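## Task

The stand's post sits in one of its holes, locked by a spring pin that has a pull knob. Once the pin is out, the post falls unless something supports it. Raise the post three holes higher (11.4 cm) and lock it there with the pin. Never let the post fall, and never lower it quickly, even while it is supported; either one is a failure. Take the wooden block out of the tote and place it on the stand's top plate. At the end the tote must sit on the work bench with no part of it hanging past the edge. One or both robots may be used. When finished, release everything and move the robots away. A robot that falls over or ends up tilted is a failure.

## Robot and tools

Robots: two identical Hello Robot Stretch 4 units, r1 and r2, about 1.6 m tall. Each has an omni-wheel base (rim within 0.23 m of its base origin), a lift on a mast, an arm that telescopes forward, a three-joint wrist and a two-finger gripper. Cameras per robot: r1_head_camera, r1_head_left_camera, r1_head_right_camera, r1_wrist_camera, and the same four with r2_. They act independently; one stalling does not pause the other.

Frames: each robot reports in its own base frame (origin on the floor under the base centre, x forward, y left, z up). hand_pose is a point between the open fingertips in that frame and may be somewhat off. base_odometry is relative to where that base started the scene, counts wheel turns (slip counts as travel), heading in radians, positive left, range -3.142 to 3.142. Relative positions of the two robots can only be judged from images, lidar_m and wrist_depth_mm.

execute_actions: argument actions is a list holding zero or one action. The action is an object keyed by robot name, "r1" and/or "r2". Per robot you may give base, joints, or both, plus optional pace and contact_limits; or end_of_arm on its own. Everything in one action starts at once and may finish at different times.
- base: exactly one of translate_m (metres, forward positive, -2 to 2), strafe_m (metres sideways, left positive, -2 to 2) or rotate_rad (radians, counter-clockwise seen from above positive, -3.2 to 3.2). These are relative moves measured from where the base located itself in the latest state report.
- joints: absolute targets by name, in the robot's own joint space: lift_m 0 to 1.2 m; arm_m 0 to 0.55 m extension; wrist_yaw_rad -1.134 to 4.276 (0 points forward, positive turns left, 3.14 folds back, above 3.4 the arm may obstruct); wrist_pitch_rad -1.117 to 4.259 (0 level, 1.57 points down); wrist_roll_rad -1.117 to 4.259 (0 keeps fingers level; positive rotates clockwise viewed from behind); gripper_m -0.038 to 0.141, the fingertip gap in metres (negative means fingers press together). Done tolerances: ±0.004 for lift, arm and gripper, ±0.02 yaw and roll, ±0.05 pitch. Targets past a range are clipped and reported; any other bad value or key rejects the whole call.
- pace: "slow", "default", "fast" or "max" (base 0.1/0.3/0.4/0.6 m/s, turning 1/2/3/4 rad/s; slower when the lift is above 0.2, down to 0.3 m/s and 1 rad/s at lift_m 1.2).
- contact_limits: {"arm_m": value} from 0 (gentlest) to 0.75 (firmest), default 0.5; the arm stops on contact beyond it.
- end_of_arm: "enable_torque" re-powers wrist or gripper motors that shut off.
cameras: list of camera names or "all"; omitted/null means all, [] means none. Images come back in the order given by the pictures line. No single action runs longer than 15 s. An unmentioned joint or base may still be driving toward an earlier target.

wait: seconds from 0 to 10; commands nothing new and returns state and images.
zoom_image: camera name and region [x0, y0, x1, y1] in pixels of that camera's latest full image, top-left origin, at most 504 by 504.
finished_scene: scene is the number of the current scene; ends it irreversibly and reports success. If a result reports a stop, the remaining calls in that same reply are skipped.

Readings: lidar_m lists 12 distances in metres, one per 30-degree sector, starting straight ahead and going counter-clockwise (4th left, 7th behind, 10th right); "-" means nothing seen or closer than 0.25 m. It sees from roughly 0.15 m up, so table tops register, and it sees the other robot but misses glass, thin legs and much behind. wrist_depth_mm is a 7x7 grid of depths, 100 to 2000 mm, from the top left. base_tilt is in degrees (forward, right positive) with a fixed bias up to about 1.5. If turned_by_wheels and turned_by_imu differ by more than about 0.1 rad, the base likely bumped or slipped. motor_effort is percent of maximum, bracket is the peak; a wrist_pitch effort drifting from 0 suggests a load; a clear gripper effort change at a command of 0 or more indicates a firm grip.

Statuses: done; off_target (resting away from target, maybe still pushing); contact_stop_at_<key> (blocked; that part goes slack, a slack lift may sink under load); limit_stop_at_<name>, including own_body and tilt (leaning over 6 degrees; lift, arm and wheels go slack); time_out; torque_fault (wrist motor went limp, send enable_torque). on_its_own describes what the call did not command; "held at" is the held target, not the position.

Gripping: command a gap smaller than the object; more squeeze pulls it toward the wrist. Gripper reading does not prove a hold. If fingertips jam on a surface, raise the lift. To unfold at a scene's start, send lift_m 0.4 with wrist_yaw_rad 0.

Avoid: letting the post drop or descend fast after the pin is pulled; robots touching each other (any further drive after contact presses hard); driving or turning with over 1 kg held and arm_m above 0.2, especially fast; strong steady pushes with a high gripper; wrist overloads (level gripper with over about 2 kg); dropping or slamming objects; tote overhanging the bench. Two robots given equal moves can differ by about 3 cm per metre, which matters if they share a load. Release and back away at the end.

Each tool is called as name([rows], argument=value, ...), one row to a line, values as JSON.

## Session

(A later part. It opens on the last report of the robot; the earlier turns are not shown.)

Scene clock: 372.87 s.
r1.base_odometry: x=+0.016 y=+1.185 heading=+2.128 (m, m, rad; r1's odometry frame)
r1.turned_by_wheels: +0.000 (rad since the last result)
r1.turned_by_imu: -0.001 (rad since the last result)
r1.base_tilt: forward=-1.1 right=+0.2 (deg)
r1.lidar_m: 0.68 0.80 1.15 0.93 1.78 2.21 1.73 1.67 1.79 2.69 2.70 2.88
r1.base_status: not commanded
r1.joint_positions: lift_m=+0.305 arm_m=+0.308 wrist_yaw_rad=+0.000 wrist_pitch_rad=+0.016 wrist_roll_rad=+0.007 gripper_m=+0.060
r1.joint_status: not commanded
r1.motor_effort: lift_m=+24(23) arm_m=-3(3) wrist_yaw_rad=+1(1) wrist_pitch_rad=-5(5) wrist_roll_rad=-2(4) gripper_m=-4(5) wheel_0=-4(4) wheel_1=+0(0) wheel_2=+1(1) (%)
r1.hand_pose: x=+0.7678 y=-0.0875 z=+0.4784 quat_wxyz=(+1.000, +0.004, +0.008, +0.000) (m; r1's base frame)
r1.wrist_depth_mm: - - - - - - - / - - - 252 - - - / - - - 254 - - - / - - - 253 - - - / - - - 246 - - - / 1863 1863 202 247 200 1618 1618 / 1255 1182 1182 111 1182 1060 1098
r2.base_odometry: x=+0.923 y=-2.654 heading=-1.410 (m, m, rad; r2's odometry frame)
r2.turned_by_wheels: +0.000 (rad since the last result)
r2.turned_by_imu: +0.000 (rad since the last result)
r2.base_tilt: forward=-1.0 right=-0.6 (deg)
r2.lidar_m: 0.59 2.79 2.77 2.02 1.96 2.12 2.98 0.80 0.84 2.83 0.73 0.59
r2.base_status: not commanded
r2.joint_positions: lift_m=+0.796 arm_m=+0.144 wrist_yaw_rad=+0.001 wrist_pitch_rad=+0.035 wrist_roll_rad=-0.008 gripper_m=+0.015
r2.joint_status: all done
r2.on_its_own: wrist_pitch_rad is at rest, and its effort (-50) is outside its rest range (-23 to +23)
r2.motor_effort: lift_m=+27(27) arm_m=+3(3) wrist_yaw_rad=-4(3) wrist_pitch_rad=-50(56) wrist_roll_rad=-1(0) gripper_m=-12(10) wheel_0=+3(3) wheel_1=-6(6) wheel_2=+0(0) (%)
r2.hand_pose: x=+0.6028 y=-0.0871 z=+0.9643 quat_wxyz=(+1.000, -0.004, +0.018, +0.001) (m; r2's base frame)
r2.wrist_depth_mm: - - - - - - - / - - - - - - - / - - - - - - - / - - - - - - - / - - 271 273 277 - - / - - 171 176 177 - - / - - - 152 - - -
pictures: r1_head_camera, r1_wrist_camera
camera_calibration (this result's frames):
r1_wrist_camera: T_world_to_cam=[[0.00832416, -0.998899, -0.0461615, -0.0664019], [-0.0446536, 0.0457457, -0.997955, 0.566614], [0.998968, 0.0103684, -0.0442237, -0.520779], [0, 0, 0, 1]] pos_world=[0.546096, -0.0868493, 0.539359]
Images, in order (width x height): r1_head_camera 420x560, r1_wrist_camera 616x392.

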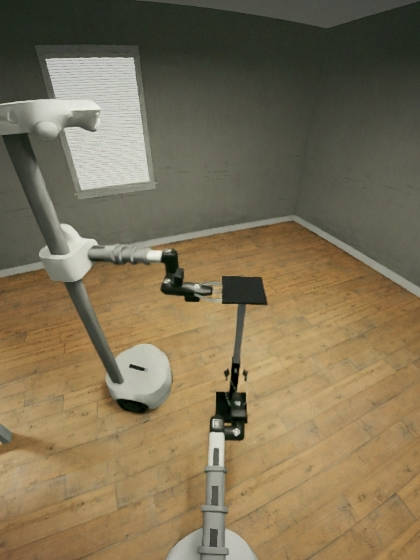

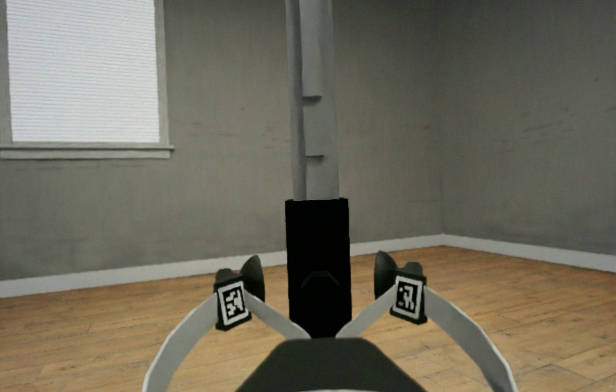

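execute_actions([
  {"r2": {"joints": {"lift_m": 0.800}, "pace": "slow"}},
], cameras=["r1_wrist_camera", "r1_head_camera"])

zoom_image(camera="r1_head_camera", region=[200, 340, 280, 410])

Scene clock: 376.40 s.
r1.base_odometry: x=+0.016 y=+1.185 heading=+2.128 (m, m, rad; r1's odometry frame)
r1.turned_by_wheels: +0.000 (rad since the last result)
r1.turned_by_imu: -0.001 (rad since the last result)
r1.base_tilt: forward=-1.2 right=+0.2 (deg)
r1.lidar_m: 0.69 0.82 1.13 0.95 1.78 2.21 1.72 1.68 1.79 2.67 2.68 2.91
r1.base_status: not commanded
r1.joint_positions: lift_m=+0.305 arm_m=+0.308 wrist_yaw_rad=+0.000 wrist_pitch_rad=+0.016 wrist_roll_rad=+0.007 gripper_m=+0.060
r1.joint_status: not commanded
r1.motor_effort: lift_m=+24(23) arm_m=-3(3) wrist_yaw_rad=+1(1) wrist_pitch_rad=-5(5) wrist_roll_rad=-2(2) gripper_m=-3(6) wheel_0=-4(4) wheel_1=+0(0) wheel_2=+1(1) (%)
r1.hand_pose: x=+0.7678 y=-0.0875 z=+0.4784 quat_wxyz=(+1.000, +0.004, +0.008, +0.000) (m; r1's base frame)
r1.wrist_depth_mm: - - - - - - - / - - - 252 - - - / - - - 253 - - - / - - - 254 - - - / - - - 246 - - - / 1863 1808 202 247 200 1661 1576 / 1229 1182 1182 111 1160 1060 1118
r2.base_odometry: x=+0.923 y=-2.654 heading=-1.410 (m, m, rad; r2's odometry frame)
r2.turned_by_wheels: +0.000 (rad since the last result)
r2.turned_by_imu: +0.000 (rad since the last result)
r2.base_tilt: forward=-1.0 right=-0.7 (deg)
r2.lidar_m: 0.58 2.78 2.73 2.06 1.93 2.08 2.98 0.80 0.84 2.85 0.74 0.58
r2.base_status: not commanded
r2.joint_positions: lift_m=+0.799 arm_m=+0.144 wrist_yaw_rad=+0.001 wrist_pitch_rad=+0.036 wrist_roll_rad=-0.008 gripper_m=+0.015
r2.joint_status: all done
r2.on_its_own: wrist_pitch_rad is at rest, and its effort (-53) is outside its rest range (-23 to +23)
r2.motor_effort: lift_m=+27(28) arm_m=+3(3) wrist_yaw_rad=-4(4) wrist_pitch_rad=-53(56) wrist_roll_rad=+0(2) gripper_m=-10(12) wheel_0=+3(3) wheel_1=-6(6) wheel_2=+0(0) (%)
r2.hand_pose: x=+0.6028 y=-0.0871 z=+0.9672 quat_wxyz=(+1.000, -0.004, +0.018, +0.001) (m; r2's base frame)
r2.wrist_depth_mm: - - - - - - - / - - - - - - - / - - - - - - - / - - - - - - - / - - 271 273 277 - - / - - 171 176 177 - - / - - - 151 - - -
pictures: r1_head_camera, r1_wrist_camera
camera_calibration (this result's frames):
r1_wrist_camera: T_world_to_cam=[[0.00832416, -0.998899, -0.0461612, -0.0664021], [-0.0446536, 0.0457455, -0.997955, 0.566614], [0.998968, 0.0103684, -0.0442236, -0.520779], [0, 0, 0, 1]] pos_world=[0.546096, -0.0868493, 0.539359]
Images, in order (width x height): r1_head_camera 420x560, r1_wrist_camera 616x392.

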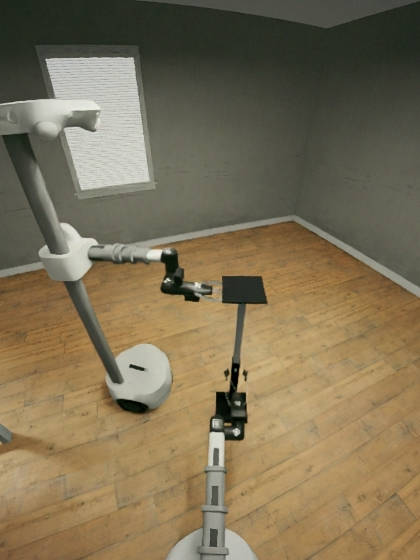

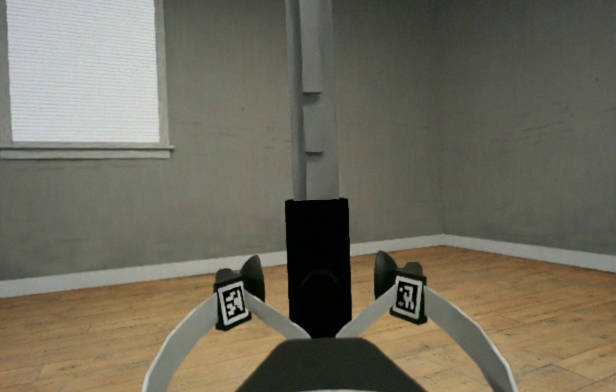

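Region (200, 340, 280, 410) of r1_head_camera's 420x560 image, scaled by 6.300, with more detail than that image has; it fills the top 441 rows of this view, and the rest is white.

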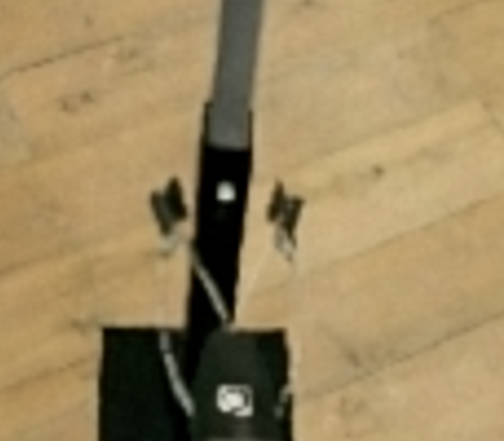

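execute_actions([
  {"r2": {"joints": {"lift_m": 0.788}, "pace": "slow"}},
], cameras=["r1_wrist_camera", "r1_head_camera"])

zoom_image(camera="r1_head_camera", region=[200, 340, 280, 410])

Scene clock: 383.67 s.
r1.base_odometry: x=+0.016 y=+1.185 heading=+2.128 (m, m, rad; r1's odometry frame)
r1.turned_by_wheels: +0.000 (rad since the last result)
r1.turned_by_imu: -0.001 (rad since the last result)
r1.base_tilt: forward=-1.1 right=+0.2 (deg)
r1.lidar_m: 0.69 0.79 1.15 0.95 2.09 2.23 1.70 1.67 1.80 2.66 2.70 2.87
r1.base_status: not commanded
r1.joint_positions: lift_m=+0.305 arm_m=+0.308 wrist_yaw_rad=+0.000 wrist_pitch_rad=+0.016 wrist_roll_rad=+0.007 gripper_m=+0.060
r1.joint_status: not commanded
r1.motor_effort: lift_m=+24(23) arm_m=-3(3) wrist_yaw_rad=+1(1) wrist_pitch_rad=-5(5) wrist_roll_rad=-3(4) gripper_m=-7(4) wheel_0=-4(4) wheel_1=+0(0) wheel_2=+1(1) (%)
r1.hand_pose: x=+0.7678 y=-0.0875 z=+0.4784 quat_wxyz=(+1.000, +0.004, +0.008, +0.000) (m; r1's base frame)
r1.wrist_depth_mm: - - - - - - - / - - - 252 - - - / - - - 253 - - - / - - - 253 - - - / - - - 246 - - - / 1863 1863 202 247 200 1618 1576 / 1255 1205 1182 111 1160 1060 1098
r2.base_odometry: x=+0.923 y=-2.654 heading=-1.410 (m, m, rad; r2's odometry frame)
r2.turned_by_wheels: +0.000 (rad since the last result)
r2.turned_by_imu: +0.000 (rad since the last result)
r2.base_tilt: forward=-1.0 right=-0.6 (deg)
r2.lidar_m: 0.59 2.79 2.76 2.01 1.96 2.12 2.97 0.82 0.85 2.86 0.76 0.58
r2.base_status: not commanded
r2.joint_positions: lift_m=+0.788 arm_m=+0.144 wrist_yaw_rad=+0.001 wrist_pitch_rad=+0.024 wrist_roll_rad=-0.008 gripper_m=+0.015
r2.joint_status: all done
r2.motor_effort: lift_m=+15(26) arm_m=+3(2) wrist_yaw_rad=-2(3) wrist_pitch_rad=-20(52) wrist_roll_rad=+2(2) gripper_m=-11(12) wheel_0=+3(4) wheel_1=-6(6) wheel_2=+0(0) (%)
r2.hand_pose: x=+0.6029 y=-0.0871 z=+0.9595 quat_wxyz=(+1.000, -0.004, +0.012, +0.001) (m; r2's base frame)
r2.wrist_depth_mm: - - - - - - - / - - - - - - - / - - - - - - - / - - - - - - - / - - 272 274 279 - - / - - 166 168 170 - - / - - - 151 - - -
pictures: r1_head_camera, r1_wrist_camera
camera_calibration (this result's frames):
r1_wrist_camera: T_world_to_cam=[[0.00832411, -0.998899, -0.0461614, -0.066402], [-0.0446536, 0.0457456, -0.997955, 0.566614], [0.998968, 0.0103684, -0.0442237, -0.520779], [0, 0, 0, 1]] pos_world=[0.546096, -0.0868493, 0.539359]
Images, in order (width x height): r1_head_camera 420x560, r1_wrist_camera 616x392.

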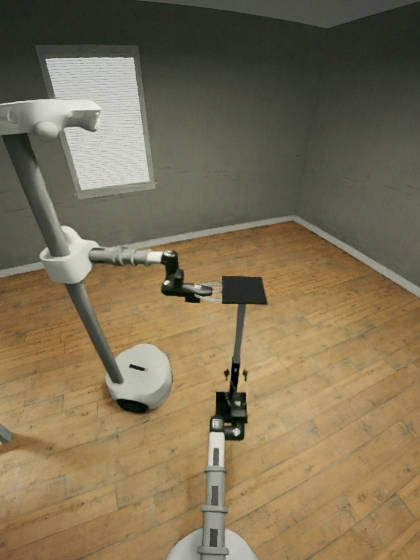

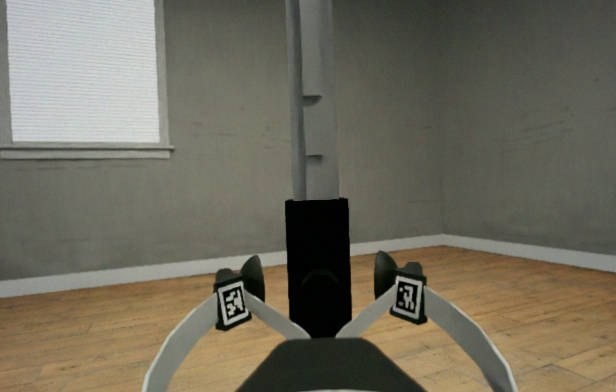

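Region (200, 340, 280, 410) of r1_head_camera's 420x560 image, scaled by 6.300, with more detail than that image has; it fills the top 441 rows of this view, and the rest is white.

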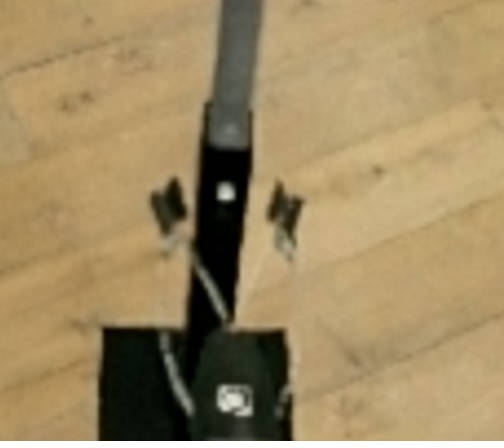

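execute_actions([
  {"r2": {"joints": {"lift_m": 0.772, "gripper_m": 0.10}}, "r1": {"base": {"translate_m": -0.5}, "joints": {"arm_m": 0.0}}},
], cameras=["r1_head_camera", "r2_wrist_camera"])

Scene clock: 435.07 s.
r1.base_odometry: x=+0.280 y=+0.761 heading=+2.128 (m, m, rad; r1's odometry frame)
r1.turned_by_wheels: -0.001 (rad since the last result)
r1.turned_by_imu: -0.001 (rad since the last result)
r1.base_tilt: forward=-1.1 right=+0.3 (deg)
r1.lidar_m: 1.22 1.28 1.00 1.16 3.64 1.64 1.26 1.21 1.31 1.97 2.90 3.12
r1.base_status: done
r1.joint_positions: lift_m=+0.305 arm_m=+0.001 wrist_yaw_rad=+0.000 wrist_pitch_rad=+0.016 wrist_roll_rad=+0.007 gripper_m=+0.060
r1.joint_status: all done
r1.motor_effort: lift_m=+23(23) arm_m=-5(4) wrist_yaw_rad=+0(1) wrist_pitch_rad=-6(6) wrist_roll_rad=-1(1) gripper_m=-5(3) wheel_0=-3(7) wheel_1=-4(10) wheel_2=-1(8) (%)
r1.hand_pose: x=+0.4606 y=-0.0874 z=+0.4783 quat_wxyz=(+1.000, +0.004, +0.008, +0.000) (m; r1's base frame)
r1.wrist_depth_mm: 1118 - - 1160 - - - / - - - - - - - / - - - - - - - / - - - - - - - / - - - - - - - / 1756 1098 202 1618 200 1661 1618 / 1098 1025 1205 111 1160 1078 1098
r2.base_odometry: x=+0.923 y=-2.654 heading=-1.410 (m, m, rad; r2's odometry frame)
r2.turned_by_wheels: +0.000 (rad since the last result)
r2.turned_by_imu: +0.001 (rad since the last result)
r2.base_tilt: forward=-1.0 right=-0.6 (deg)
r2.lidar_m: 0.57 2.76 2.72 2.06 1.96 2.09 2.97 0.82 0.85 2.84 1.08 2.88
r2.base_status: not commanded
r2.joint_positions: lift_m=+0.772 arm_m=+0.144 wrist_yaw_rad=+0.000 wrist_pitch_rad=+0.020 wrist_roll_rad=-0.008 gripper_m=+0.100
r2.joint_status: all done
r2.motor_effort: lift_m=+14(14) arm_m=+3(2) wrist_yaw_rad=+1(4) wrist_pitch_rad=-6(19) wrist_roll_rad=+3(1) gripper_m=-1(12) wheel_0=+3(3) wheel_1=-6(6) wheel_2=+0(0) (%)
r2.hand_pose: x=+0.6028 y=-0.0875 z=+0.9448 quat_wxyz=(+1.000, -0.004, +0.010, +0.000) (m; r2's base frame)
r2.wrist_depth_mm: - - - - - - - / - - - - - - - / - - - - - - - / - - - - - - - / - - 219 181 183 - - / - - 216 217 - - - / - - - 139 - - -
pictures: r1_head_camera, r2_wrist_camera
camera_calibration (this result's frames):
r2_wrist_camera: T_world_to_cam=[[0.0382364, -0.99909, 0.0188919, -0.118477], [-0.00145808, -0.0189614, -0.999819, 1.009], [0.999268, 0.038202, -0.00218177, -0.368183], [0, 0, 0, 1]] pos_world=[0.373915, -0.0851714, 1.01026]
Images, in order (width x height): r1_head_camera 420x560, r2_wrist_camera 616x392.

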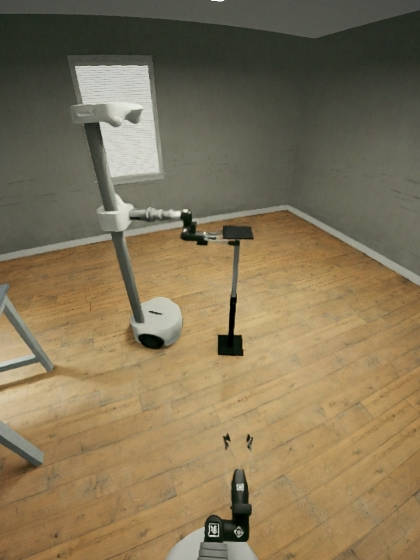

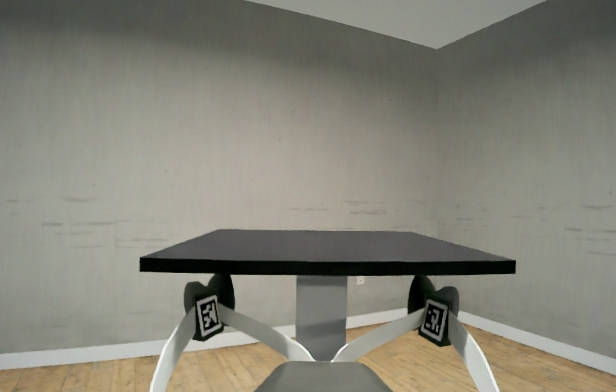

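execute_actions([
  {"r2": {"base": {"translate_m": -1.56}, "joints": {"arm_m": 0.0}, "pace": "fast"}, "r1": {"base": {"rotate_rad": 1.2}}},
], cameras=["r1_head_camera", "r2_head_camera", "r2_head_right_camera"])

Scene clock: 444.13 s.
r1.base_odometry: x=+0.280 y=+0.761 heading=-2.956 (m, m, rad; r1's odometry frame)
r1.turned_by_wheels: +1.199 (rad since the last result)
r1.turned_by_imu: +1.186 (rad since the last result)
r1.base_tilt: forward=-1.1 right=+0.3 (deg)
r1.lidar_m: 0.99 1.42 2.61 1.44 1.24 1.20 1.42 2.43 2.89 1.19 1.22 1.45
r1.base_status: done
r1.joint_positions: lift_m=+0.305 arm_m=+0.001 wrist_yaw_rad=+0.000 wrist_pitch_rad=+0.016 wrist_roll_rad=+0.007 gripper_m=+0.060
r1.joint_status: not commanded
r1.motor_effort: lift_m=+23(23) arm_m=-5(5) wrist_yaw_rad=+0(0) wrist_pitch_rad=-6(6) wrist_roll_rad=-1(2) gripper_m=-4(5) wheel_0=-4(8) wheel_1=-6(9) wheel_2=-3(11) (%)
r1.hand_pose: x=+0.4606 y=-0.0874 z=+0.4783 quat_wxyz=(+1.000, +0.004, +0.008, +0.000) (m; r1's base frame)
r1.wrist_depth_mm: - - - - - - - / - - - - - - - / - 1708 1537 931 1336 - - / - - - - - - - / - - - - - - - / 1863 1863 202 1618 200 1618 1618 / 1281 1205 1205 111 1160 1060 1118
r2.base_odometry: x=+0.674 y=-1.114 heading=-1.410 (m, m, rad; r2's odometry frame)
r2.turned_by_wheels: +0.000 (rad since the last result)
r2.turned_by_imu: -0.002 (rad since the last result)
r2.base_tilt: forward=-1.1 right=-0.6 (deg)
r2.lidar_m: 2.10 4.16 1.76 1.29 1.23 1.33 1.86 4.57 1.03 0.75 0.72 0.77
r2.base_status: done
r2.joint_positions: lift_m=+0.772 arm_m=+0.003 wrist_yaw_rad=+0.000 wrist_pitch_rad=+0.020 wrist_roll_rad=-0.008 gripper_m=+0.100
r2.joint_status: all done
joint sent to its limit — the command would take r2.arm_m past its lower limit, so that joint was sent only as far as its limit.
r2.motor_effort: lift_m=+14(14) arm_m=-5(5) wrist_yaw_rad=+1(1) wrist_pitch_rad=-7(7) wrist_roll_rad=+2(1) gripper_m=-2(1) wheel_0=-2(8) wheel_1=-4(11) wheel_2=+2(14) (%)
r2.hand_pose: x=+0.4625 y=-0.0875 z=+0.9448 quat_wxyz=(+1.000, -0.004, +0.010, +0.000) (m; r2's base frame)
r2.wrist_depth_mm: - - - - - - - / - - - - - - - / - - - - - - - / - - - - - - - / - - - - - - - / - - 216 - - - - / - - - 140 - - 569
pictures: r1_head_camera, r2_head_camera, r2_head_right_camera
Images, in order (width x height): r1_head_camera 420x560, r2_head_camera 420x560, r2_head_right_camera 420x672.

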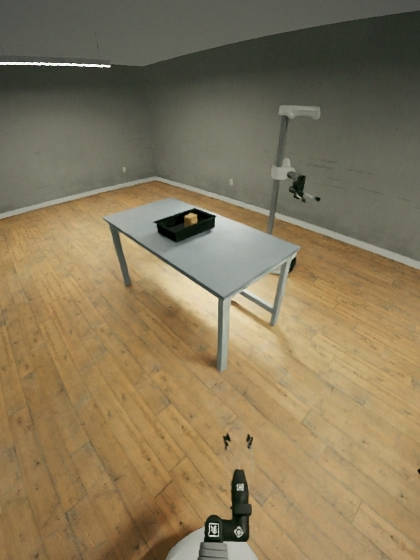

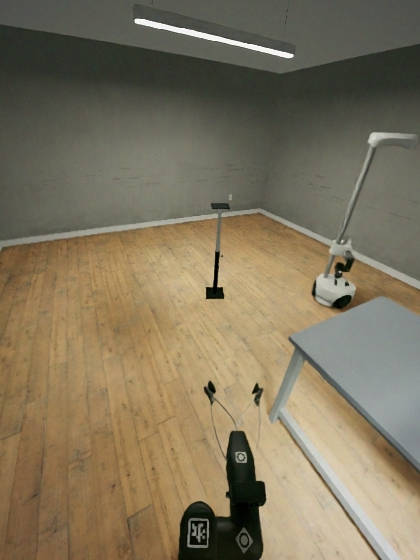

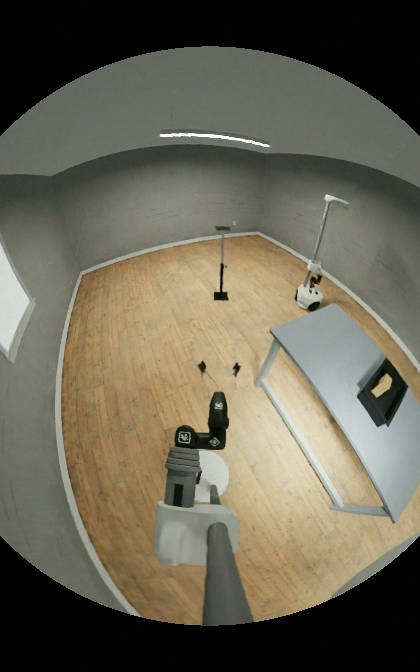

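zoom_image(camera="r1_head_camera", region=[140, 190, 240, 260])

zoom_image(camera="r2_head_right_camera", region=[320, 330, 420, 450])

Region (140, 190, 240, 260) of r1_head_camera's 420x560 image, scaled by 5.040, with more detail than that image has; it fills the top 353 rows of this view, and the rest is white.

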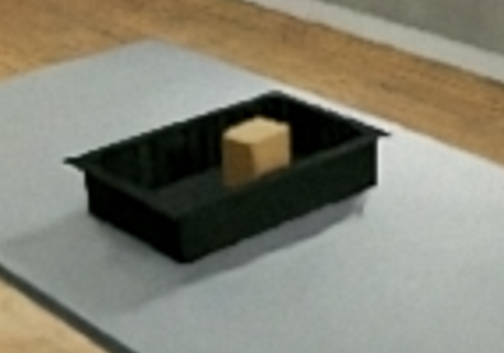

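Region (320, 330, 420, 450) of r2_head_right_camera's 420x672 image, scaled by 4.200, with more detail than that image has.

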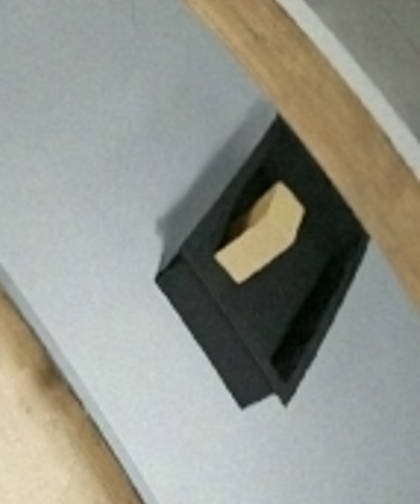

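execute_actions([
  {"r2": {"base": {"rotate_rad": -1.16}, "pace": "fast"}},
], cameras=["r2_head_camera", "r2_wrist_camera"])

Scene clock: 457.70 s.
r1.base_odometry: x=+0.280 y=+0.761 heading=-2.956 (m, m, rad; r1's odometry frame)
r1.turned_by_wheels: +0.000 (rad since the last result)
r1.turned_by_imu: -0.001 (rad since the last result)
r1.base_tilt: forward=-1.1 right=+0.2 (deg)
r1.lidar_m: 0.95 1.46 2.61 1.46 1.24 1.22 1.43 2.45 2.89 1.20 1.19 1.47
r1.base_status: not commanded
r1.joint_positions: lift_m=+0.305 arm_m=+0.001 wrist_yaw_rad=+0.000 wrist_pitch_rad=+0.016 wrist_roll_rad=+0.007 gripper_m=+0.060
r1.joint_status: not commanded
r1.motor_effort: lift_m=+23(23) arm_m=-5(5) wrist_yaw_rad=+0(0) wrist_pitch_rad=-6(6) wrist_roll_rad=+0(0) gripper_m=-5(2) wheel_0=-4(4) wheel_1=-6(6) wheel_2=-3(3) (%)
r1.hand_pose: x=+0.4606 y=-0.0874 z=+0.4783 quat_wxyz=(+1.000, +0.004, +0.008, +0.000) (m; r1's base frame)
r1.wrist_depth_mm: - - - - - - - / - - - - - - - / - 1756 1537 931 1308 - - / - - - - - - - / - - - - - - - / 1863 1808 202 1576 201 1661 1618 / 1255 1182 1205 111 1160 1060 1118
r2.base_odometry: x=+0.674 y=-1.114 heading=-2.569 (m, m, rad; r2's odometry frame)
r2.turned_by_wheels: -1.159 (rad since the last result)
r2.turned_by_imu: -1.163 (rad since the last result)
r2.base_tilt: forward=-1.1 right=-0.6 (deg)
r2.lidar_m: 0.71 0.72 2.11 4.18 1.94 1.36 1.23 1.29 1.64 3.82 1.15 0.79
r2.base_status: done
r2.joint_positions: lift_m=+0.772 arm_m=+0.003 wrist_yaw_rad=+0.000 wrist_pitch_rad=+0.020 wrist_roll_rad=-0.008 gripper_m=+0.100
r2.joint_status: not commanded
r2.motor_effort: lift_m=+14(14) arm_m=-5(5) wrist_yaw_rad=-1(1) wrist_pitch_rad=-7(7) wrist_roll_rad=+0(0) gripper_m=+0(0) wheel_0=+2(9) wheel_1=+6(12) wheel_2=+2(11) (%)
r2.hand_pose: x=+0.4625 y=-0.0874 z=+0.9448 quat_wxyz=(+1.000, -0.004, +0.010, +0.000) (m; r2's base frame)
r2.wrist_depth_mm: - - - - - - - / - - - - - - - / - - - - - - - / - - - - - - - / - - - - - - - / 778 820 216 715 699 759 842 / 544 530 549 139 549 530 569
pictures: r2_head_camera, r2_wrist_camera
camera_calibration (this result's frames):
r2_wrist_camera: T_world_to_cam=[[0.0385023, -0.99908, 0.0188829, -0.113149], [-0.00168925, -0.0189619, -0.999819, 1.00883], [0.999257, 0.0384635, -0.00241778, -0.227749], [0, 0, 0, 1]] pos_world=[0.23364, -0.0851558, 1.01023]
Images, in order (width x height): r2_head_camera 420x560, r2_wrist_camera 616x392.

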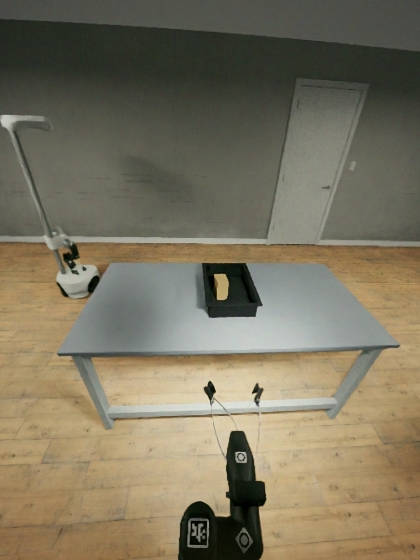

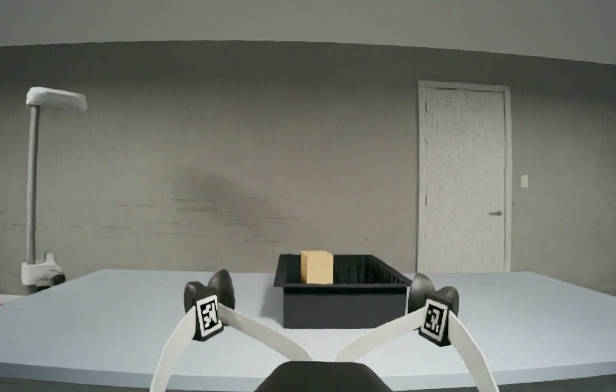

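zoom_image(camera="r2_wrist_camera", region=[250, 230, 430, 340])

zoom_image(camera="r2_head_camera", region=[180, 250, 280, 330])

Region (250, 230, 430, 340) of r2_wrist_camera's 616x392 image, scaled by 2.800.

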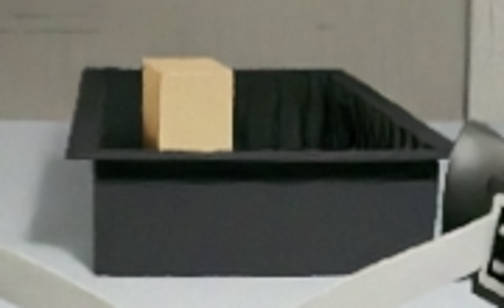

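Region (180, 250, 280, 330) of r2_head_camera's 420x560 image, scaled by 5.040, with more detail than that image has; it fills the top 403 rows of this view, and the rest is white.

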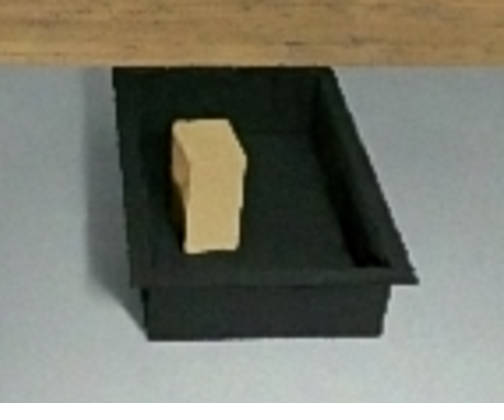

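execute_actions([
  {"r2": {"base": {"translate_m": 0.3}, "joints": {"lift_m": 0.90, "wrist_pitch_rad": 0.5, "wrist_yaw_rad": 0.25, "arm_m": 0.12}, "pace": "fast"}},
], cameras=["r2_head_camera", "r2_wrist_camera"])

Scene clock: 497.20 s.
r1.base_odometry: x=+0.280 y=+0.761 heading=-2.956 (m, m, rad; r1's odometry frame)
r1.turned_by_wheels: +0.000 (rad since the last result)
r1.turned_by_imu: -0.001 (rad since the last result)
r1.base_tilt: forward=-1.2 right=+0.2 (deg)
r1.lidar_m: 1.00 1.46 2.64 1.48 1.24 1.24 1.43 2.43 2.91 1.23 1.19 1.45
r1.base_status: not commanded
r1.joint_positions: lift_m=+0.305 arm_m=+0.001 wrist_yaw_rad=+0.000 wrist_pitch_rad=+0.016 wrist_roll_rad=+0.007 gripper_m=+0.060
r1.joint_status: not commanded
r1.motor_effort: lift_m=+23(23) arm_m=-5(5) wrist_yaw_rad=-1(0) wrist_pitch_rad=-6(6) wrist_roll_rad=-3(3) gripper_m=-3(3) wheel_0=-4(4) wheel_1=-6(6) wheel_2=-3(3) (%)
r1.hand_pose: x=+0.4606 y=-0.0874 z=+0.4783 quat_wxyz=(+1.000, +0.004, +0.008, +0.000) (m; r1's base frame)
r1.wrist_depth_mm: - - - - - - - / - - - 1756 - - - / - 1708 1537 946 1308 - - / - - - - - - - / - - - - 1863 - - / 1983 1863 202 1576 201 1661 1618 / 1255 1205 1182 111 1160 1060 1118
r2.base_odometry: x=+0.422 y=-1.276 heading=-2.569 (m, m, rad; r2's odometry frame)
r2.turned_by_wheels: +0.000 (rad since the last result)
r2.turned_by_imu: +0.001 (rad since the last result)
r2.base_tilt: forward=-1.1 right=-0.6 (deg)
r2.lidar_m: 0.43 0.43 0.59 4.21 2.41 1.64 1.56 1.58 2.09 4.56 0.69 0.47
r2.base_status: done
r2.joint_positions: lift_m=+0.900 arm_m=+0.119 wrist_yaw_rad=+0.250 wrist_pitch_rad=+0.502 wrist_roll_rad=-0.008 gripper_m=+0.100
r2.joint_status: all done
r2.motor_effort: lift_m=+22(24) arm_m=+4(6) wrist_yaw_rad=-2(8) wrist_pitch_rad=-6(6) wrist_roll_rad=+1(0) gripper_m=-1(1) wheel_0=+2(9) wheel_1=+4(11) wheel_2=-2(16) (%)
r2.hand_pose: x=+0.5568 y=-0.0221 z=+0.9391 quat_wxyz=(+0.961, -0.035, +0.246, +0.122) (m; r2's base frame)
r2.wrist_depth_mm: - - - - - - - / - - - - - - - / - 1921 - - - - - / 798 759 750 741 627 654 750 / 569 574 585 554 473 554 455 / 459 462 216 452 332 445 402 / 394 387 389 139 349 324 319
pictures: r2_head_camera, r2_wrist_camera
camera_calibration (this result's frames):
r2_wrist_camera: T_world_to_cam=[[0.288799, -0.957389, -0.00112548, -0.17106], [-0.445664, -0.133395, -0.885206, 1.14163], [0.847336, 0.256148, -0.465198, 0.199575], [0, 0, 0, 1]] pos_world=[0.389076, -0.0626048, 1.10322]
Images, in order (width x height): r2_head_camera 420x560, r2_wrist_camera 616x392.

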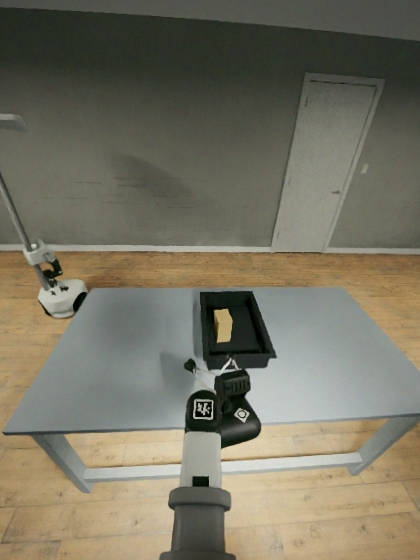

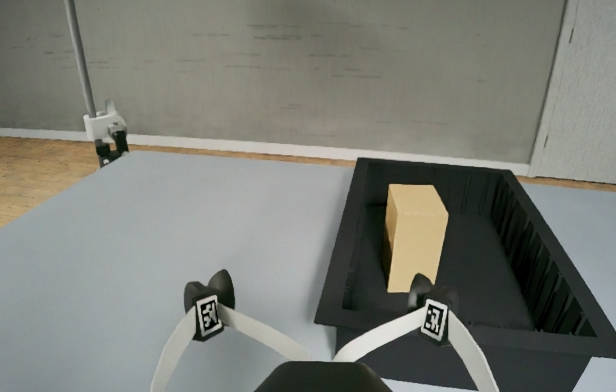

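zoom_image(camera="r2_wrist_camera", region=[330, 150, 510, 320])

zoom_image(camera="r2_head_camera", region=[170, 280, 290, 380])

Region (330, 150, 510, 320) of r2_wrist_camera's 616x392 image, scaled by 2.800.

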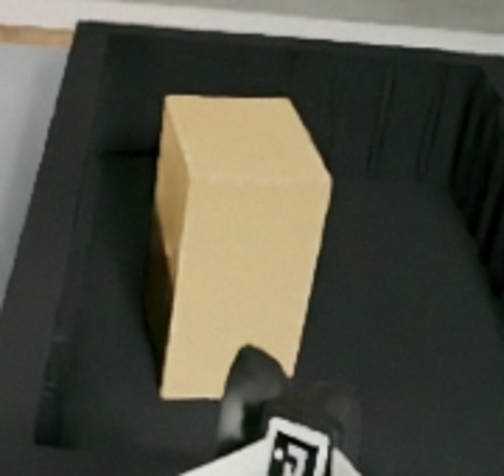

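Region (170, 280, 290, 380) of r2_head_camera's 420x560 image, scaled by 4.200, with more detail than that image has.

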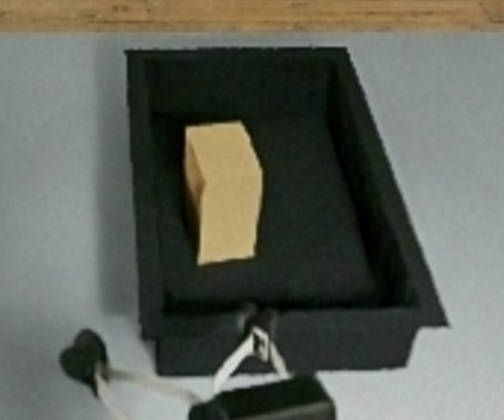

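execute_actions([
  {"r2": {"base": {"strafe_m": -0.054}, "joints": {"arm_m": 0.41}}},
], cameras=["r2_head_camera", "r2_wrist_camera"])

Scene clock: 517.23 s.
r1.base_odometry: x=+0.280 y=+0.761 heading=-2.956 (m, m, rad; r1's odometry frame)
r1.turned_by_wheels: +0.000 (rad since the last result)
r1.turned_by_imu: -0.001 (rad since the last result)
r1.base_tilt: forward=-1.1 right=+0.3 (deg)
r1.lidar_m: 1.00 1.45 2.61 1.48 1.24 1.21 1.42 2.42 2.92 1.24 1.20 1.45
r1.base_status: not commanded
r1.joint_positions: lift_m=+0.305 arm_m=+0.001 wrist_yaw_rad=+0.000 wrist_pitch_rad=+0.016 wrist_roll_rad=+0.007 gripper_m=+0.060
r1.joint_status: not commanded
r1.motor_effort: lift_m=+23(23) arm_m=-5(5) wrist_yaw_rad=+1(0) wrist_pitch_rad=-6(6) wrist_roll_rad=+0(2) gripper_m=-2(4) wheel_0=-4(4) wheel_1=-6(6) wheel_2=-3(3) (%)
r1.hand_pose: x=+0.4606 y=-0.0874 z=+0.4783 quat_wxyz=(+1.000, +0.004, +0.008, +0.000) (m; r1's base frame)
r1.wrist_depth_mm: - - - - - - - / - - - 1661 - - - / - 1708 1499 931 1336 - - / - - - - - - - / - - - 1983 1921 - - / 1863 1863 202 1576 201 1661 1661 / 1229 1205 1229 111 1160 1060 1098
r2.base_odometry: x=+0.393 y=-1.231 heading=-2.569 (m, m, rad; r2's odometry frame)
r2.turned_by_wheels: +0.000 (rad since the last result)
r2.turned_by_imu: +0.001 (rad since the last result)
r2.base_tilt: forward=-1.1 right=-0.6 (deg)
r2.lidar_m: 0.43 0.45 0.58 4.26 2.41 1.66 1.54 1.58 2.05 4.49 0.71 0.48
r2.base_status: done
r2.joint_positions: lift_m=+0.900 arm_m=+0.409 wrist_yaw_rad=+0.250 wrist_pitch_rad=+0.502 wrist_roll_rad=-0.008 gripper_m=+0.100
r2.joint_status: all done
r2.motor_effort: lift_m=+22(22) arm_m=+5(5) wrist_yaw_rad=+0(0) wrist_pitch_rad=-6(6) wrist_roll_rad=-1(2) gripper_m=-1(1) wheel_0=+1(10) wheel_1=-2(11) wheel_2=+0(2) (%)
r2.hand_pose: x=+0.8467 y=-0.0221 z=+0.9391 quat_wxyz=(+0.961, -0.035, +0.246, +0.122) (m; r2's base frame)
r2.wrist_depth_mm: - - - - - - - / - - - - - - - / 1708 - - - - - - / 1397 - - - - - - / 569 574 580 442 424 569 1863 / 455 462 216 449 427 368 459 / 392 387 314 139 387 307 342
pictures: r2_head_camera, r2_wrist_camera
camera_calibration (this result's frames):
r2_wrist_camera: T_world_to_cam=[[0.288829, -0.95738, -0.00112967, -0.254804], [-0.445745, -0.133431, -0.88516, 1.27083], [0.847284, 0.256163, -0.465286, -0.0459661], [0, 0, 0, 1]] pos_world=[0.679008, -0.0626011, 1.10322]
Images, in order (width x height): r2_head_camera 420x560, r2_wrist_camera 616x392.

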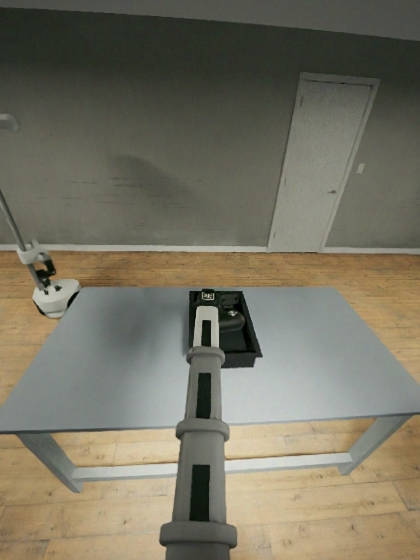

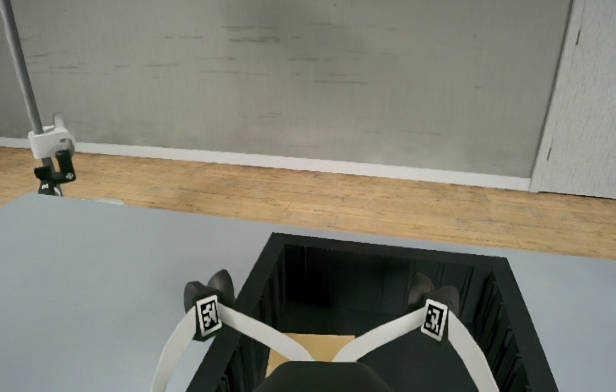

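zoom_image(camera="r2_wrist_camera", region=[150, 220, 500, 392])

Region (150, 220, 500, 392) of r2_wrist_camera's 616x392 image, scaled by 1.440; it fills the top 248 rows of this view, and the rest is white.

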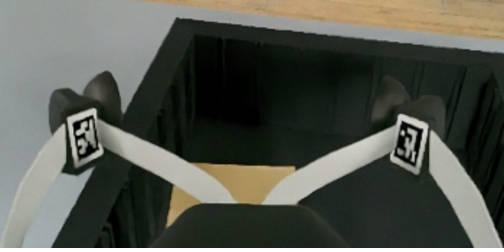

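execute_actions([
  {"r2": {"base": {"strafe_m": 0.005}, "joints": {"lift_m": 0.862, "gripper_m": 0.085}}},
], cameras=["r2_wrist_camera", "r1_head_camera"])

Scene clock: 539.10 s.
r1.base_odometry: x=+0.280 y=+0.761 heading=-2.956 (m, m, rad; r1's odometry frame)
r1.turned_by_wheels: +0.000 (rad since the last result)
r1.turned_by_imu: -0.001 (rad since the last result)
r1.base_tilt: forward=-1.2 right=+0.3 (deg)
r1.lidar_m: 1.03 1.44 2.60 1.47 1.25 1.21 1.42 2.42 2.88 1.22 1.20 1.42
r1.base_status: not commanded
r1.joint_positions: lift_m=+0.305 arm_m=+0.001 wrist_yaw_rad=+0.000 wrist_pitch_rad=+0.016 wrist_roll_rad=+0.007 gripper_m=+0.060
r1.joint_status: not commanded
r1.motor_effort: lift_m=+23(23) arm_m=-5(5) wrist_yaw_rad=+0(0) wrist_pitch_rad=-6(6) wrist_roll_rad=-3(2) gripper_m=-3(3) wheel_0=-4(4) wheel_1=-6(6) wheel_2=-3(3) (%)
r1.hand_pose: x=+0.4606 y=-0.0874 z=+0.4783 quat_wxyz=(+1.000, +0.004, +0.008, +0.000) (m; r1's base frame)
r1.wrist_depth_mm: - - - - - - - / - - - 1661 - - - / - 1756 1537 946 1308 - - / - - - - - - - / - - - 1983 1921 - - / 1863 1863 202 1576 200 1661 1661 / 1229 1205 1229 111 1160 1060 1118
r2.base_odometry: x=+0.396 y=-1.235 heading=-2.569 (m, m, rad; r2's odometry frame)
r2.turned_by_wheels: +0.000 (rad since the last result)
r2.turned_by_imu: +0.000 (rad since the last result)
r2.base_tilt: forward=-1.0 right=-0.6 (deg)
r2.lidar_m: 0.41 0.45 0.57 4.25 2.43 1.68 1.55 1.60 2.07 4.49 0.69 0.46
r2.base_status: done
r2.joint_positions: lift_m=+0.862 arm_m=+0.409 wrist_yaw_rad=+0.250 wrist_pitch_rad=+0.502 wrist_roll_rad=-0.008 gripper_m=+0.085
r2.joint_status: all done
r2.motor_effort: lift_m=+14(19) arm_m=+5(5) wrist_yaw_rad=+0(0) wrist_pitch_rad=-6(6) wrist_roll_rad=+1(1) gripper_m=+0(1) wheel_0=+3(9) wheel_1=-2(11) wheel_2=+0(0) (%)
r2.hand_pose: x=+0.8467 y=-0.0221 z=+0.9017 quat_wxyz=(+0.961, -0.035, +0.246, +0.122) (m; r2's base frame)
r2.wrist_depth_mm: - - - - - - - / - - - - - - - / 1661 - - - - - - / 661 668 - - - - - / 504 512 508 427 413 397 504 / 407 413 215 247 215 379 293 / 349 343 260 143 334 325 258
pictures: r1_head_camera, r2_wrist_camera
camera_calibration (this result's frames):
r2_wrist_camera: T_world_to_cam=[[0.288748, -0.957405, -0.00113053, -0.254802], [-0.445772, -0.133397, -0.885151, 1.23777], [0.847297, 0.25609, -0.465302, -0.0633521], [0, 0, 0, 1]] pos_world=[0.679016, -0.0626093, 1.06585]
Images, in order (width x height): r1_head_camera 420x560, r2_wrist_camera 616x392.

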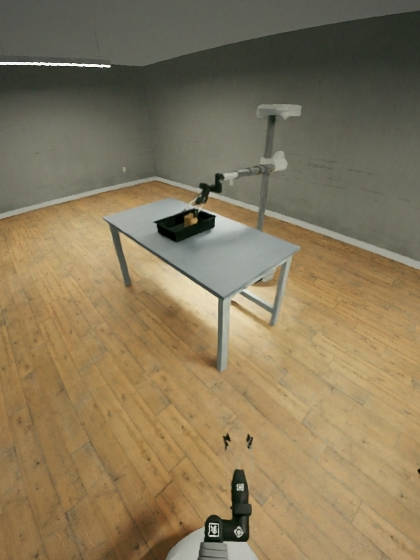

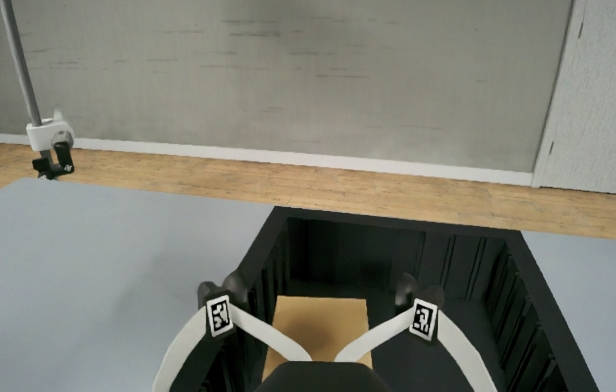

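execute_actions([
  {"r2": {"joints": {"lift_m": 0.822, "gripper_m": 0.078}, "pace": "slow"}},
], cameras=["r2_wrist_camera", "r1_head_camera"])

zoom_image(camera="r1_head_camera", region=[150, 170, 240, 250])

Scene clock: 544.50 s.
r1.base_odometry: x=+0.280 y=+0.761 heading=-2.956 (m, m, rad; r1's odometry frame)
r1.turned_by_wheels: +0.000 (rad since the last result)
r1.turned_by_imu: -0.001 (rad since the last result)
r1.base_tilt: forward=-1.1 right=+0.3 (deg)
r1.lidar_m: 1.00 1.45 2.62 1.45 1.23 1.23 1.41 2.39 2.91 1.24 1.19 1.46
r1.base_status: not commanded
r1.joint_positions: lift_m=+0.305 arm_m=+0.001 wrist_yaw_rad=+0.000 wrist_pitch_rad=+0.016 wrist_roll_rad=+0.007 gripper_m=+0.060
r1.joint_status: not commanded
r1.motor_effort: lift_m=+23(23) arm_m=-5(5) wrist_yaw_rad=+1(0) wrist_pitch_rad=-6(7) wrist_roll_rad=-2(4) gripper_m=-4(3) wheel_0=-4(4) wheel_1=-6(6) wheel_2=-4(3) (%)
r1.hand_pose: x=+0.4606 y=-0.0874 z=+0.4783 quat_wxyz=(+1.000, +0.004, +0.008, +0.000) (m; r1's base frame)
r1.wrist_depth_mm: - - - - - - - / - - - 1661 - - - / - 1708 1537 917 1308 - - / - - - - - - - / - - - 1983 1921 - - / 1921 1808 202 1576 201 1708 1618 / 1229 1205 1205 111 1160 1078 1118
r2.base_odometry: x=+0.396 y=-1.235 heading=-2.569 (m, m, rad; r2's odometry frame)
r2.turned_by_wheels: +0.000 (rad since the last result)
r2.turned_by_imu: +0.000 (rad since the last result)
r2.base_tilt: forward=-1.1 right=-0.7 (deg)
r2.lidar_m: 0.40 0.45 0.59 4.23 2.42 1.66 1.55 1.59 2.06 4.51 0.68 0.46
r2.base_status: not commanded
r2.joint_positions: lift_m=+0.822 arm_m=+0.409 wrist_yaw_rad=+0.250 wrist_pitch_rad=+0.500 wrist_roll_rad=-0.008 gripper_m=+0.078
r2.joint_status: all done
r2.motor_effort: lift_m=+13(14) arm_m=+5(5) wrist_yaw_rad=+2(2) wrist_pitch_rad=-1(6) wrist_roll_rad=+2(1) gripper_m=+0(0) wheel_0=+2(2) wheel_1=-2(2) wheel_2=+0(0) (%)
r2.hand_pose: x=+0.8469 y=-0.0221 z=+0.8622 quat_wxyz=(+0.961, -0.035, +0.245, +0.122) (m; r2's base frame)
r2.wrist_depth_mm: - - - - - - - / - - - - - - - / 1499 - - - - - - / 585 574 580 410 397 384 - / 442 442 330 362 404 387 307 / 355 357 215 193 198 343 260 / 306 293 235 143 290 290 257
pictures: r1_head_camera, r2_wrist_camera
camera_calibration (this result's frames):
r2_wrist_camera: T_world_to_cam=[[0.288749, -0.957404, -0.00106632, -0.254913], [-0.444475, -0.133065, -0.885853, 1.2024], [0.847978, 0.256263, -0.463964, -0.0836611], [0, 0, 0, 1]] pos_world=[0.678983, -0.0626189, 1.02606]
Images, in order (width x height): r1_head_camera 420x560, r2_wrist_camera 616x392.

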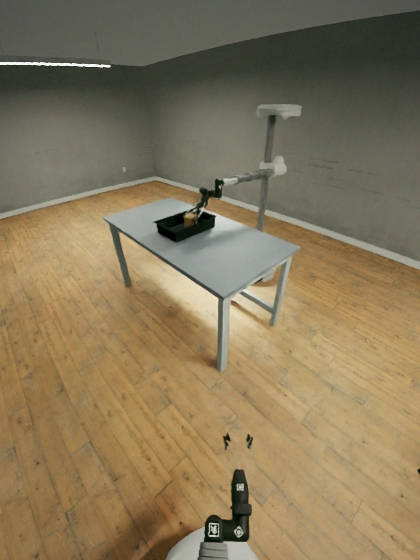

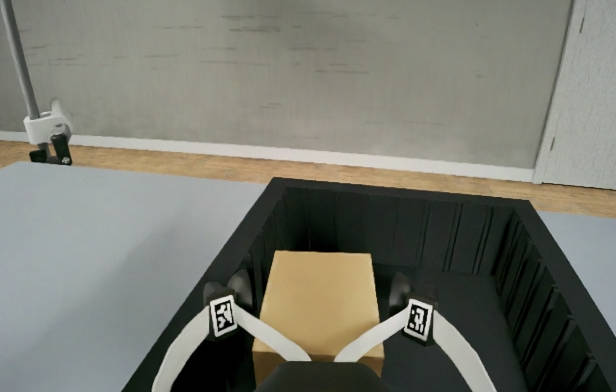

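Region (150, 170, 240, 250) of r1_head_camera's 420x560 image, scaled by 5.600, with more detail than that image has.

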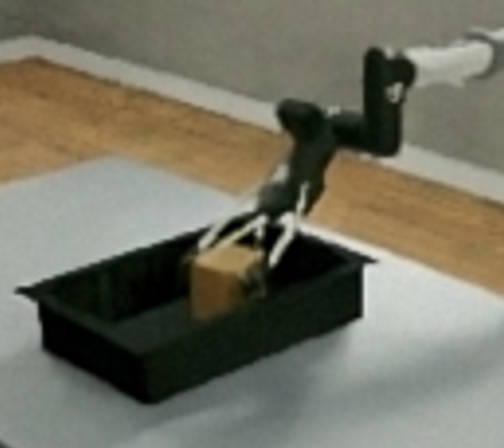

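execute_actions([
  {"r2": {"joints": {"lift_m": 0.95, "arm_m": 0.46}, "pace": "fast"}},
], cameras=[])

execute_actions([
  {"r2": {"joints": {"wrist_pitch_rad": 0.9, "gripper_m": 0.082}}},
], cameras=["r2_wrist_camera"])

Scene clock: 567.63 s.
r1.base_odometry: x=+0.280 y=+0.761 heading=-2.956 (m, m, rad; r1's odometry frame)
r1.turned_by_wheels: +0.000 (rad since the last result)
r1.turned_by_imu: -0.001 (rad since the last result)
r1.base_tilt: forward=-1.1 right=+0.2 (deg)
r1.lidar_m: 1.00 1.45 2.62 1.47 1.23 1.22 1.44 2.42 2.87 1.22 1.20 1.42
r1.base_status: not commanded
r1.joint_positions: lift_m=+0.305 arm_m=+0.001 wrist_yaw_rad=+0.000 wrist_pitch_rad=+0.016 wrist_roll_rad=+0.007 gripper_m=+0.060
r1.joint_status: not commanded
r1.motor_effort: lift_m=+23(23) arm_m=-5(5) wrist_yaw_rad=+0(1) wrist_pitch_rad=-6(6) wrist_roll_rad=+0(1) gripper_m=-4(4) wheel_0=-4(4) wheel_1=-6(6) wheel_2=-4(3) (%)
r1.hand_pose: x=+0.4606 y=-0.0874 z=+0.4783 quat_wxyz=(+1.000, +0.004, +0.008, +0.000) (m; r1's base frame)
r1.wrist_depth_mm: - - - - - - - / - - - 1983 - - - / - 1661 1499 931 1336 - - / - - - - - - - / - - - - 1921 - - / 1921 1808 202 1537 200 1618 1618 / 1255 1182 1205 111 1160 1060 1118
r2.base_odometry: x=+0.396 y=-1.235 heading=-2.569 (m, m, rad; r2's odometry frame)
r2.turned_by_wheels: +0.000 (rad since the last result)
r2.turned_by_imu: +0.000 (rad since the last result)
r2.base_tilt: forward=-1.1 right=-0.6 (deg)
r2.lidar_m: 0.43 0.42 0.59 4.26 2.40 1.67 1.54 1.59 2.05 4.49 0.68 0.42
r2.base_status: not commanded
r2.joint_positions: lift_m=+0.950 arm_m=+0.459 wrist_yaw_rad=+0.250 wrist_pitch_rad=+0.502 wrist_roll_rad=-0.008 gripper_m=+0.078
r2.joint_status: all done
r2.motor_effort: lift_m=+21(23) arm_m=+5(6) wrist_yaw_rad=-1(1) wrist_pitch_rad=-6(6) wrist_roll_rad=+1(1) gripper_m=-1(3) wheel_0=+3(2) wheel_1=-2(2) wheel_2=+0(0) (%)
r2.hand_pose: x=+0.8967 y=-0.0221 z=+0.9891 quat_wxyz=(+0.961, -0.035, +0.246, +0.122) (m; r2's base frame)
r2.wrist_depth_mm: - - - - - - - / - - - - - - - / 1708 - - - - - - / 1756 - - - - - - / 654 654 1983 1921 1983 1921 1983 / 530 535 215 427 214 530 525 / 455 449 370 143 407 347 455
pictures: none
No camera images: the call's "cameras" was empty. Leave "cameras" out to get every camera's image.

Scene clock: 568.43 s.
r1.base_odometry: x=+0.280 y=+0.761 heading=-2.956 (m, m, rad; r1's odometry frame)
r1.turned_by_wheels: +0.000 (rad since the last result)
r1.turned_by_imu: +0.000 (rad since the last result)
r1.base_tilt: forward=-1.1 right=+0.2 (deg)
r1.lidar_m: 0.97 1.46 2.59 1.44 1.24 1.23 1.45 2.42 2.89 1.20 1.22 1.45
r1.base_status: not commanded
r1.joint_positions: lift_m=+0.305 arm_m=+0.001 wrist_yaw_rad=+0.000 wrist_pitch_rad=+0.016 wrist_roll_rad=+0.007 gripper_m=+0.060
r1.joint_status: not commanded
r1.motor_effort: lift_m=+23(23) arm_m=-5(5) wrist_yaw_rad=+0(0) wrist_pitch_rad=-6(6) wrist_roll_rad=-2(3) gripper_m=-3(2) wheel_0=-4(4) wheel_1=-6(6) wheel_2=-3(3) (%)
r1.hand_pose: x=+0.4606 y=-0.0874 z=+0.4783 quat_wxyz=(+1.000, +0.004, +0.008, +0.000) (m; r1's base frame)
r1.wrist_depth_mm: - - - - - - - / - - - 1983 - - - / - 1661 1499 931 1308 - - / - - - - - - - / - - - 1983 1921 - - / 1921 1863 202 1537 201 1661 1618 / 1229 1182 1205 111 1182 1060 1118
r2.base_odometry: x=+0.396 y=-1.235 heading=-2.569 (m, m, rad; r2's odometry frame)
r2.turned_by_wheels: +0.000 (rad since the last result)
r2.turned_by_imu: +0.000 (rad since the last result)
r2.base_tilt: forward=-1.0 right=-0.6 (deg)
r2.lidar_m: 0.41 0.47 0.60 4.26 2.44 1.66 1.54 1.58 2.08 4.50 0.70 0.47
r2.base_status: not commanded
r2.joint_positions: lift_m=+0.950 arm_m=+0.459 wrist_yaw_rad=+0.250 wrist_pitch_rad=+0.901 wrist_roll_rad=-0.008 gripper_m=+0.082
r2.joint_status: all done
r2.motor_effort: lift_m=+22(22) arm_m=+5(5) wrist_yaw_rad=+0(1) wrist_pitch_rad=-5(6) wrist_roll_rad=+4(1) gripper_m=+0(1) wheel_0=+3(3) wheel_1=-2(2) wheel_2=+0(0) (%)
r2.hand_pose: x=+0.8252 y=-0.0404 z=+0.9017 quat_wxyz=(+0.893, -0.058, +0.432, +0.114) (m; r2's base frame)
r2.wrist_depth_mm: - - - - - - - / 647 1708 - 1921 1921 1983 1983 / 544 544 530 413 407 525 1618 / 473 473 455 452 439 394 462 / 410 415 353 271 404 368 404 / 366 370 215 242 216 327 353 / 338 332 294 144 329 273 252
pictures: r2_wrist_camera
camera_calibration (this result's frames):
r2_wrist_camera: T_world_to_cam=[[0.285074, -0.958342, -0.0177179, -0.248125], [-0.743727, -0.209497, -0.634808, 1.24277], [0.604651, 0.194145, -0.772467, 0.434245], [0, 0, 0, 1]] pos_world=[0.732446, -0.0617385, 1.11996]
Images, in order (width x height): r2_wrist_camera 616x392.

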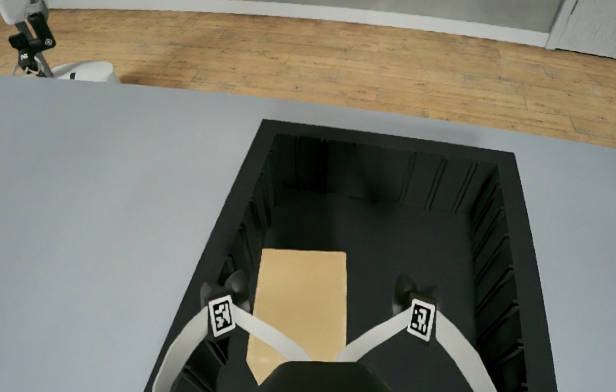

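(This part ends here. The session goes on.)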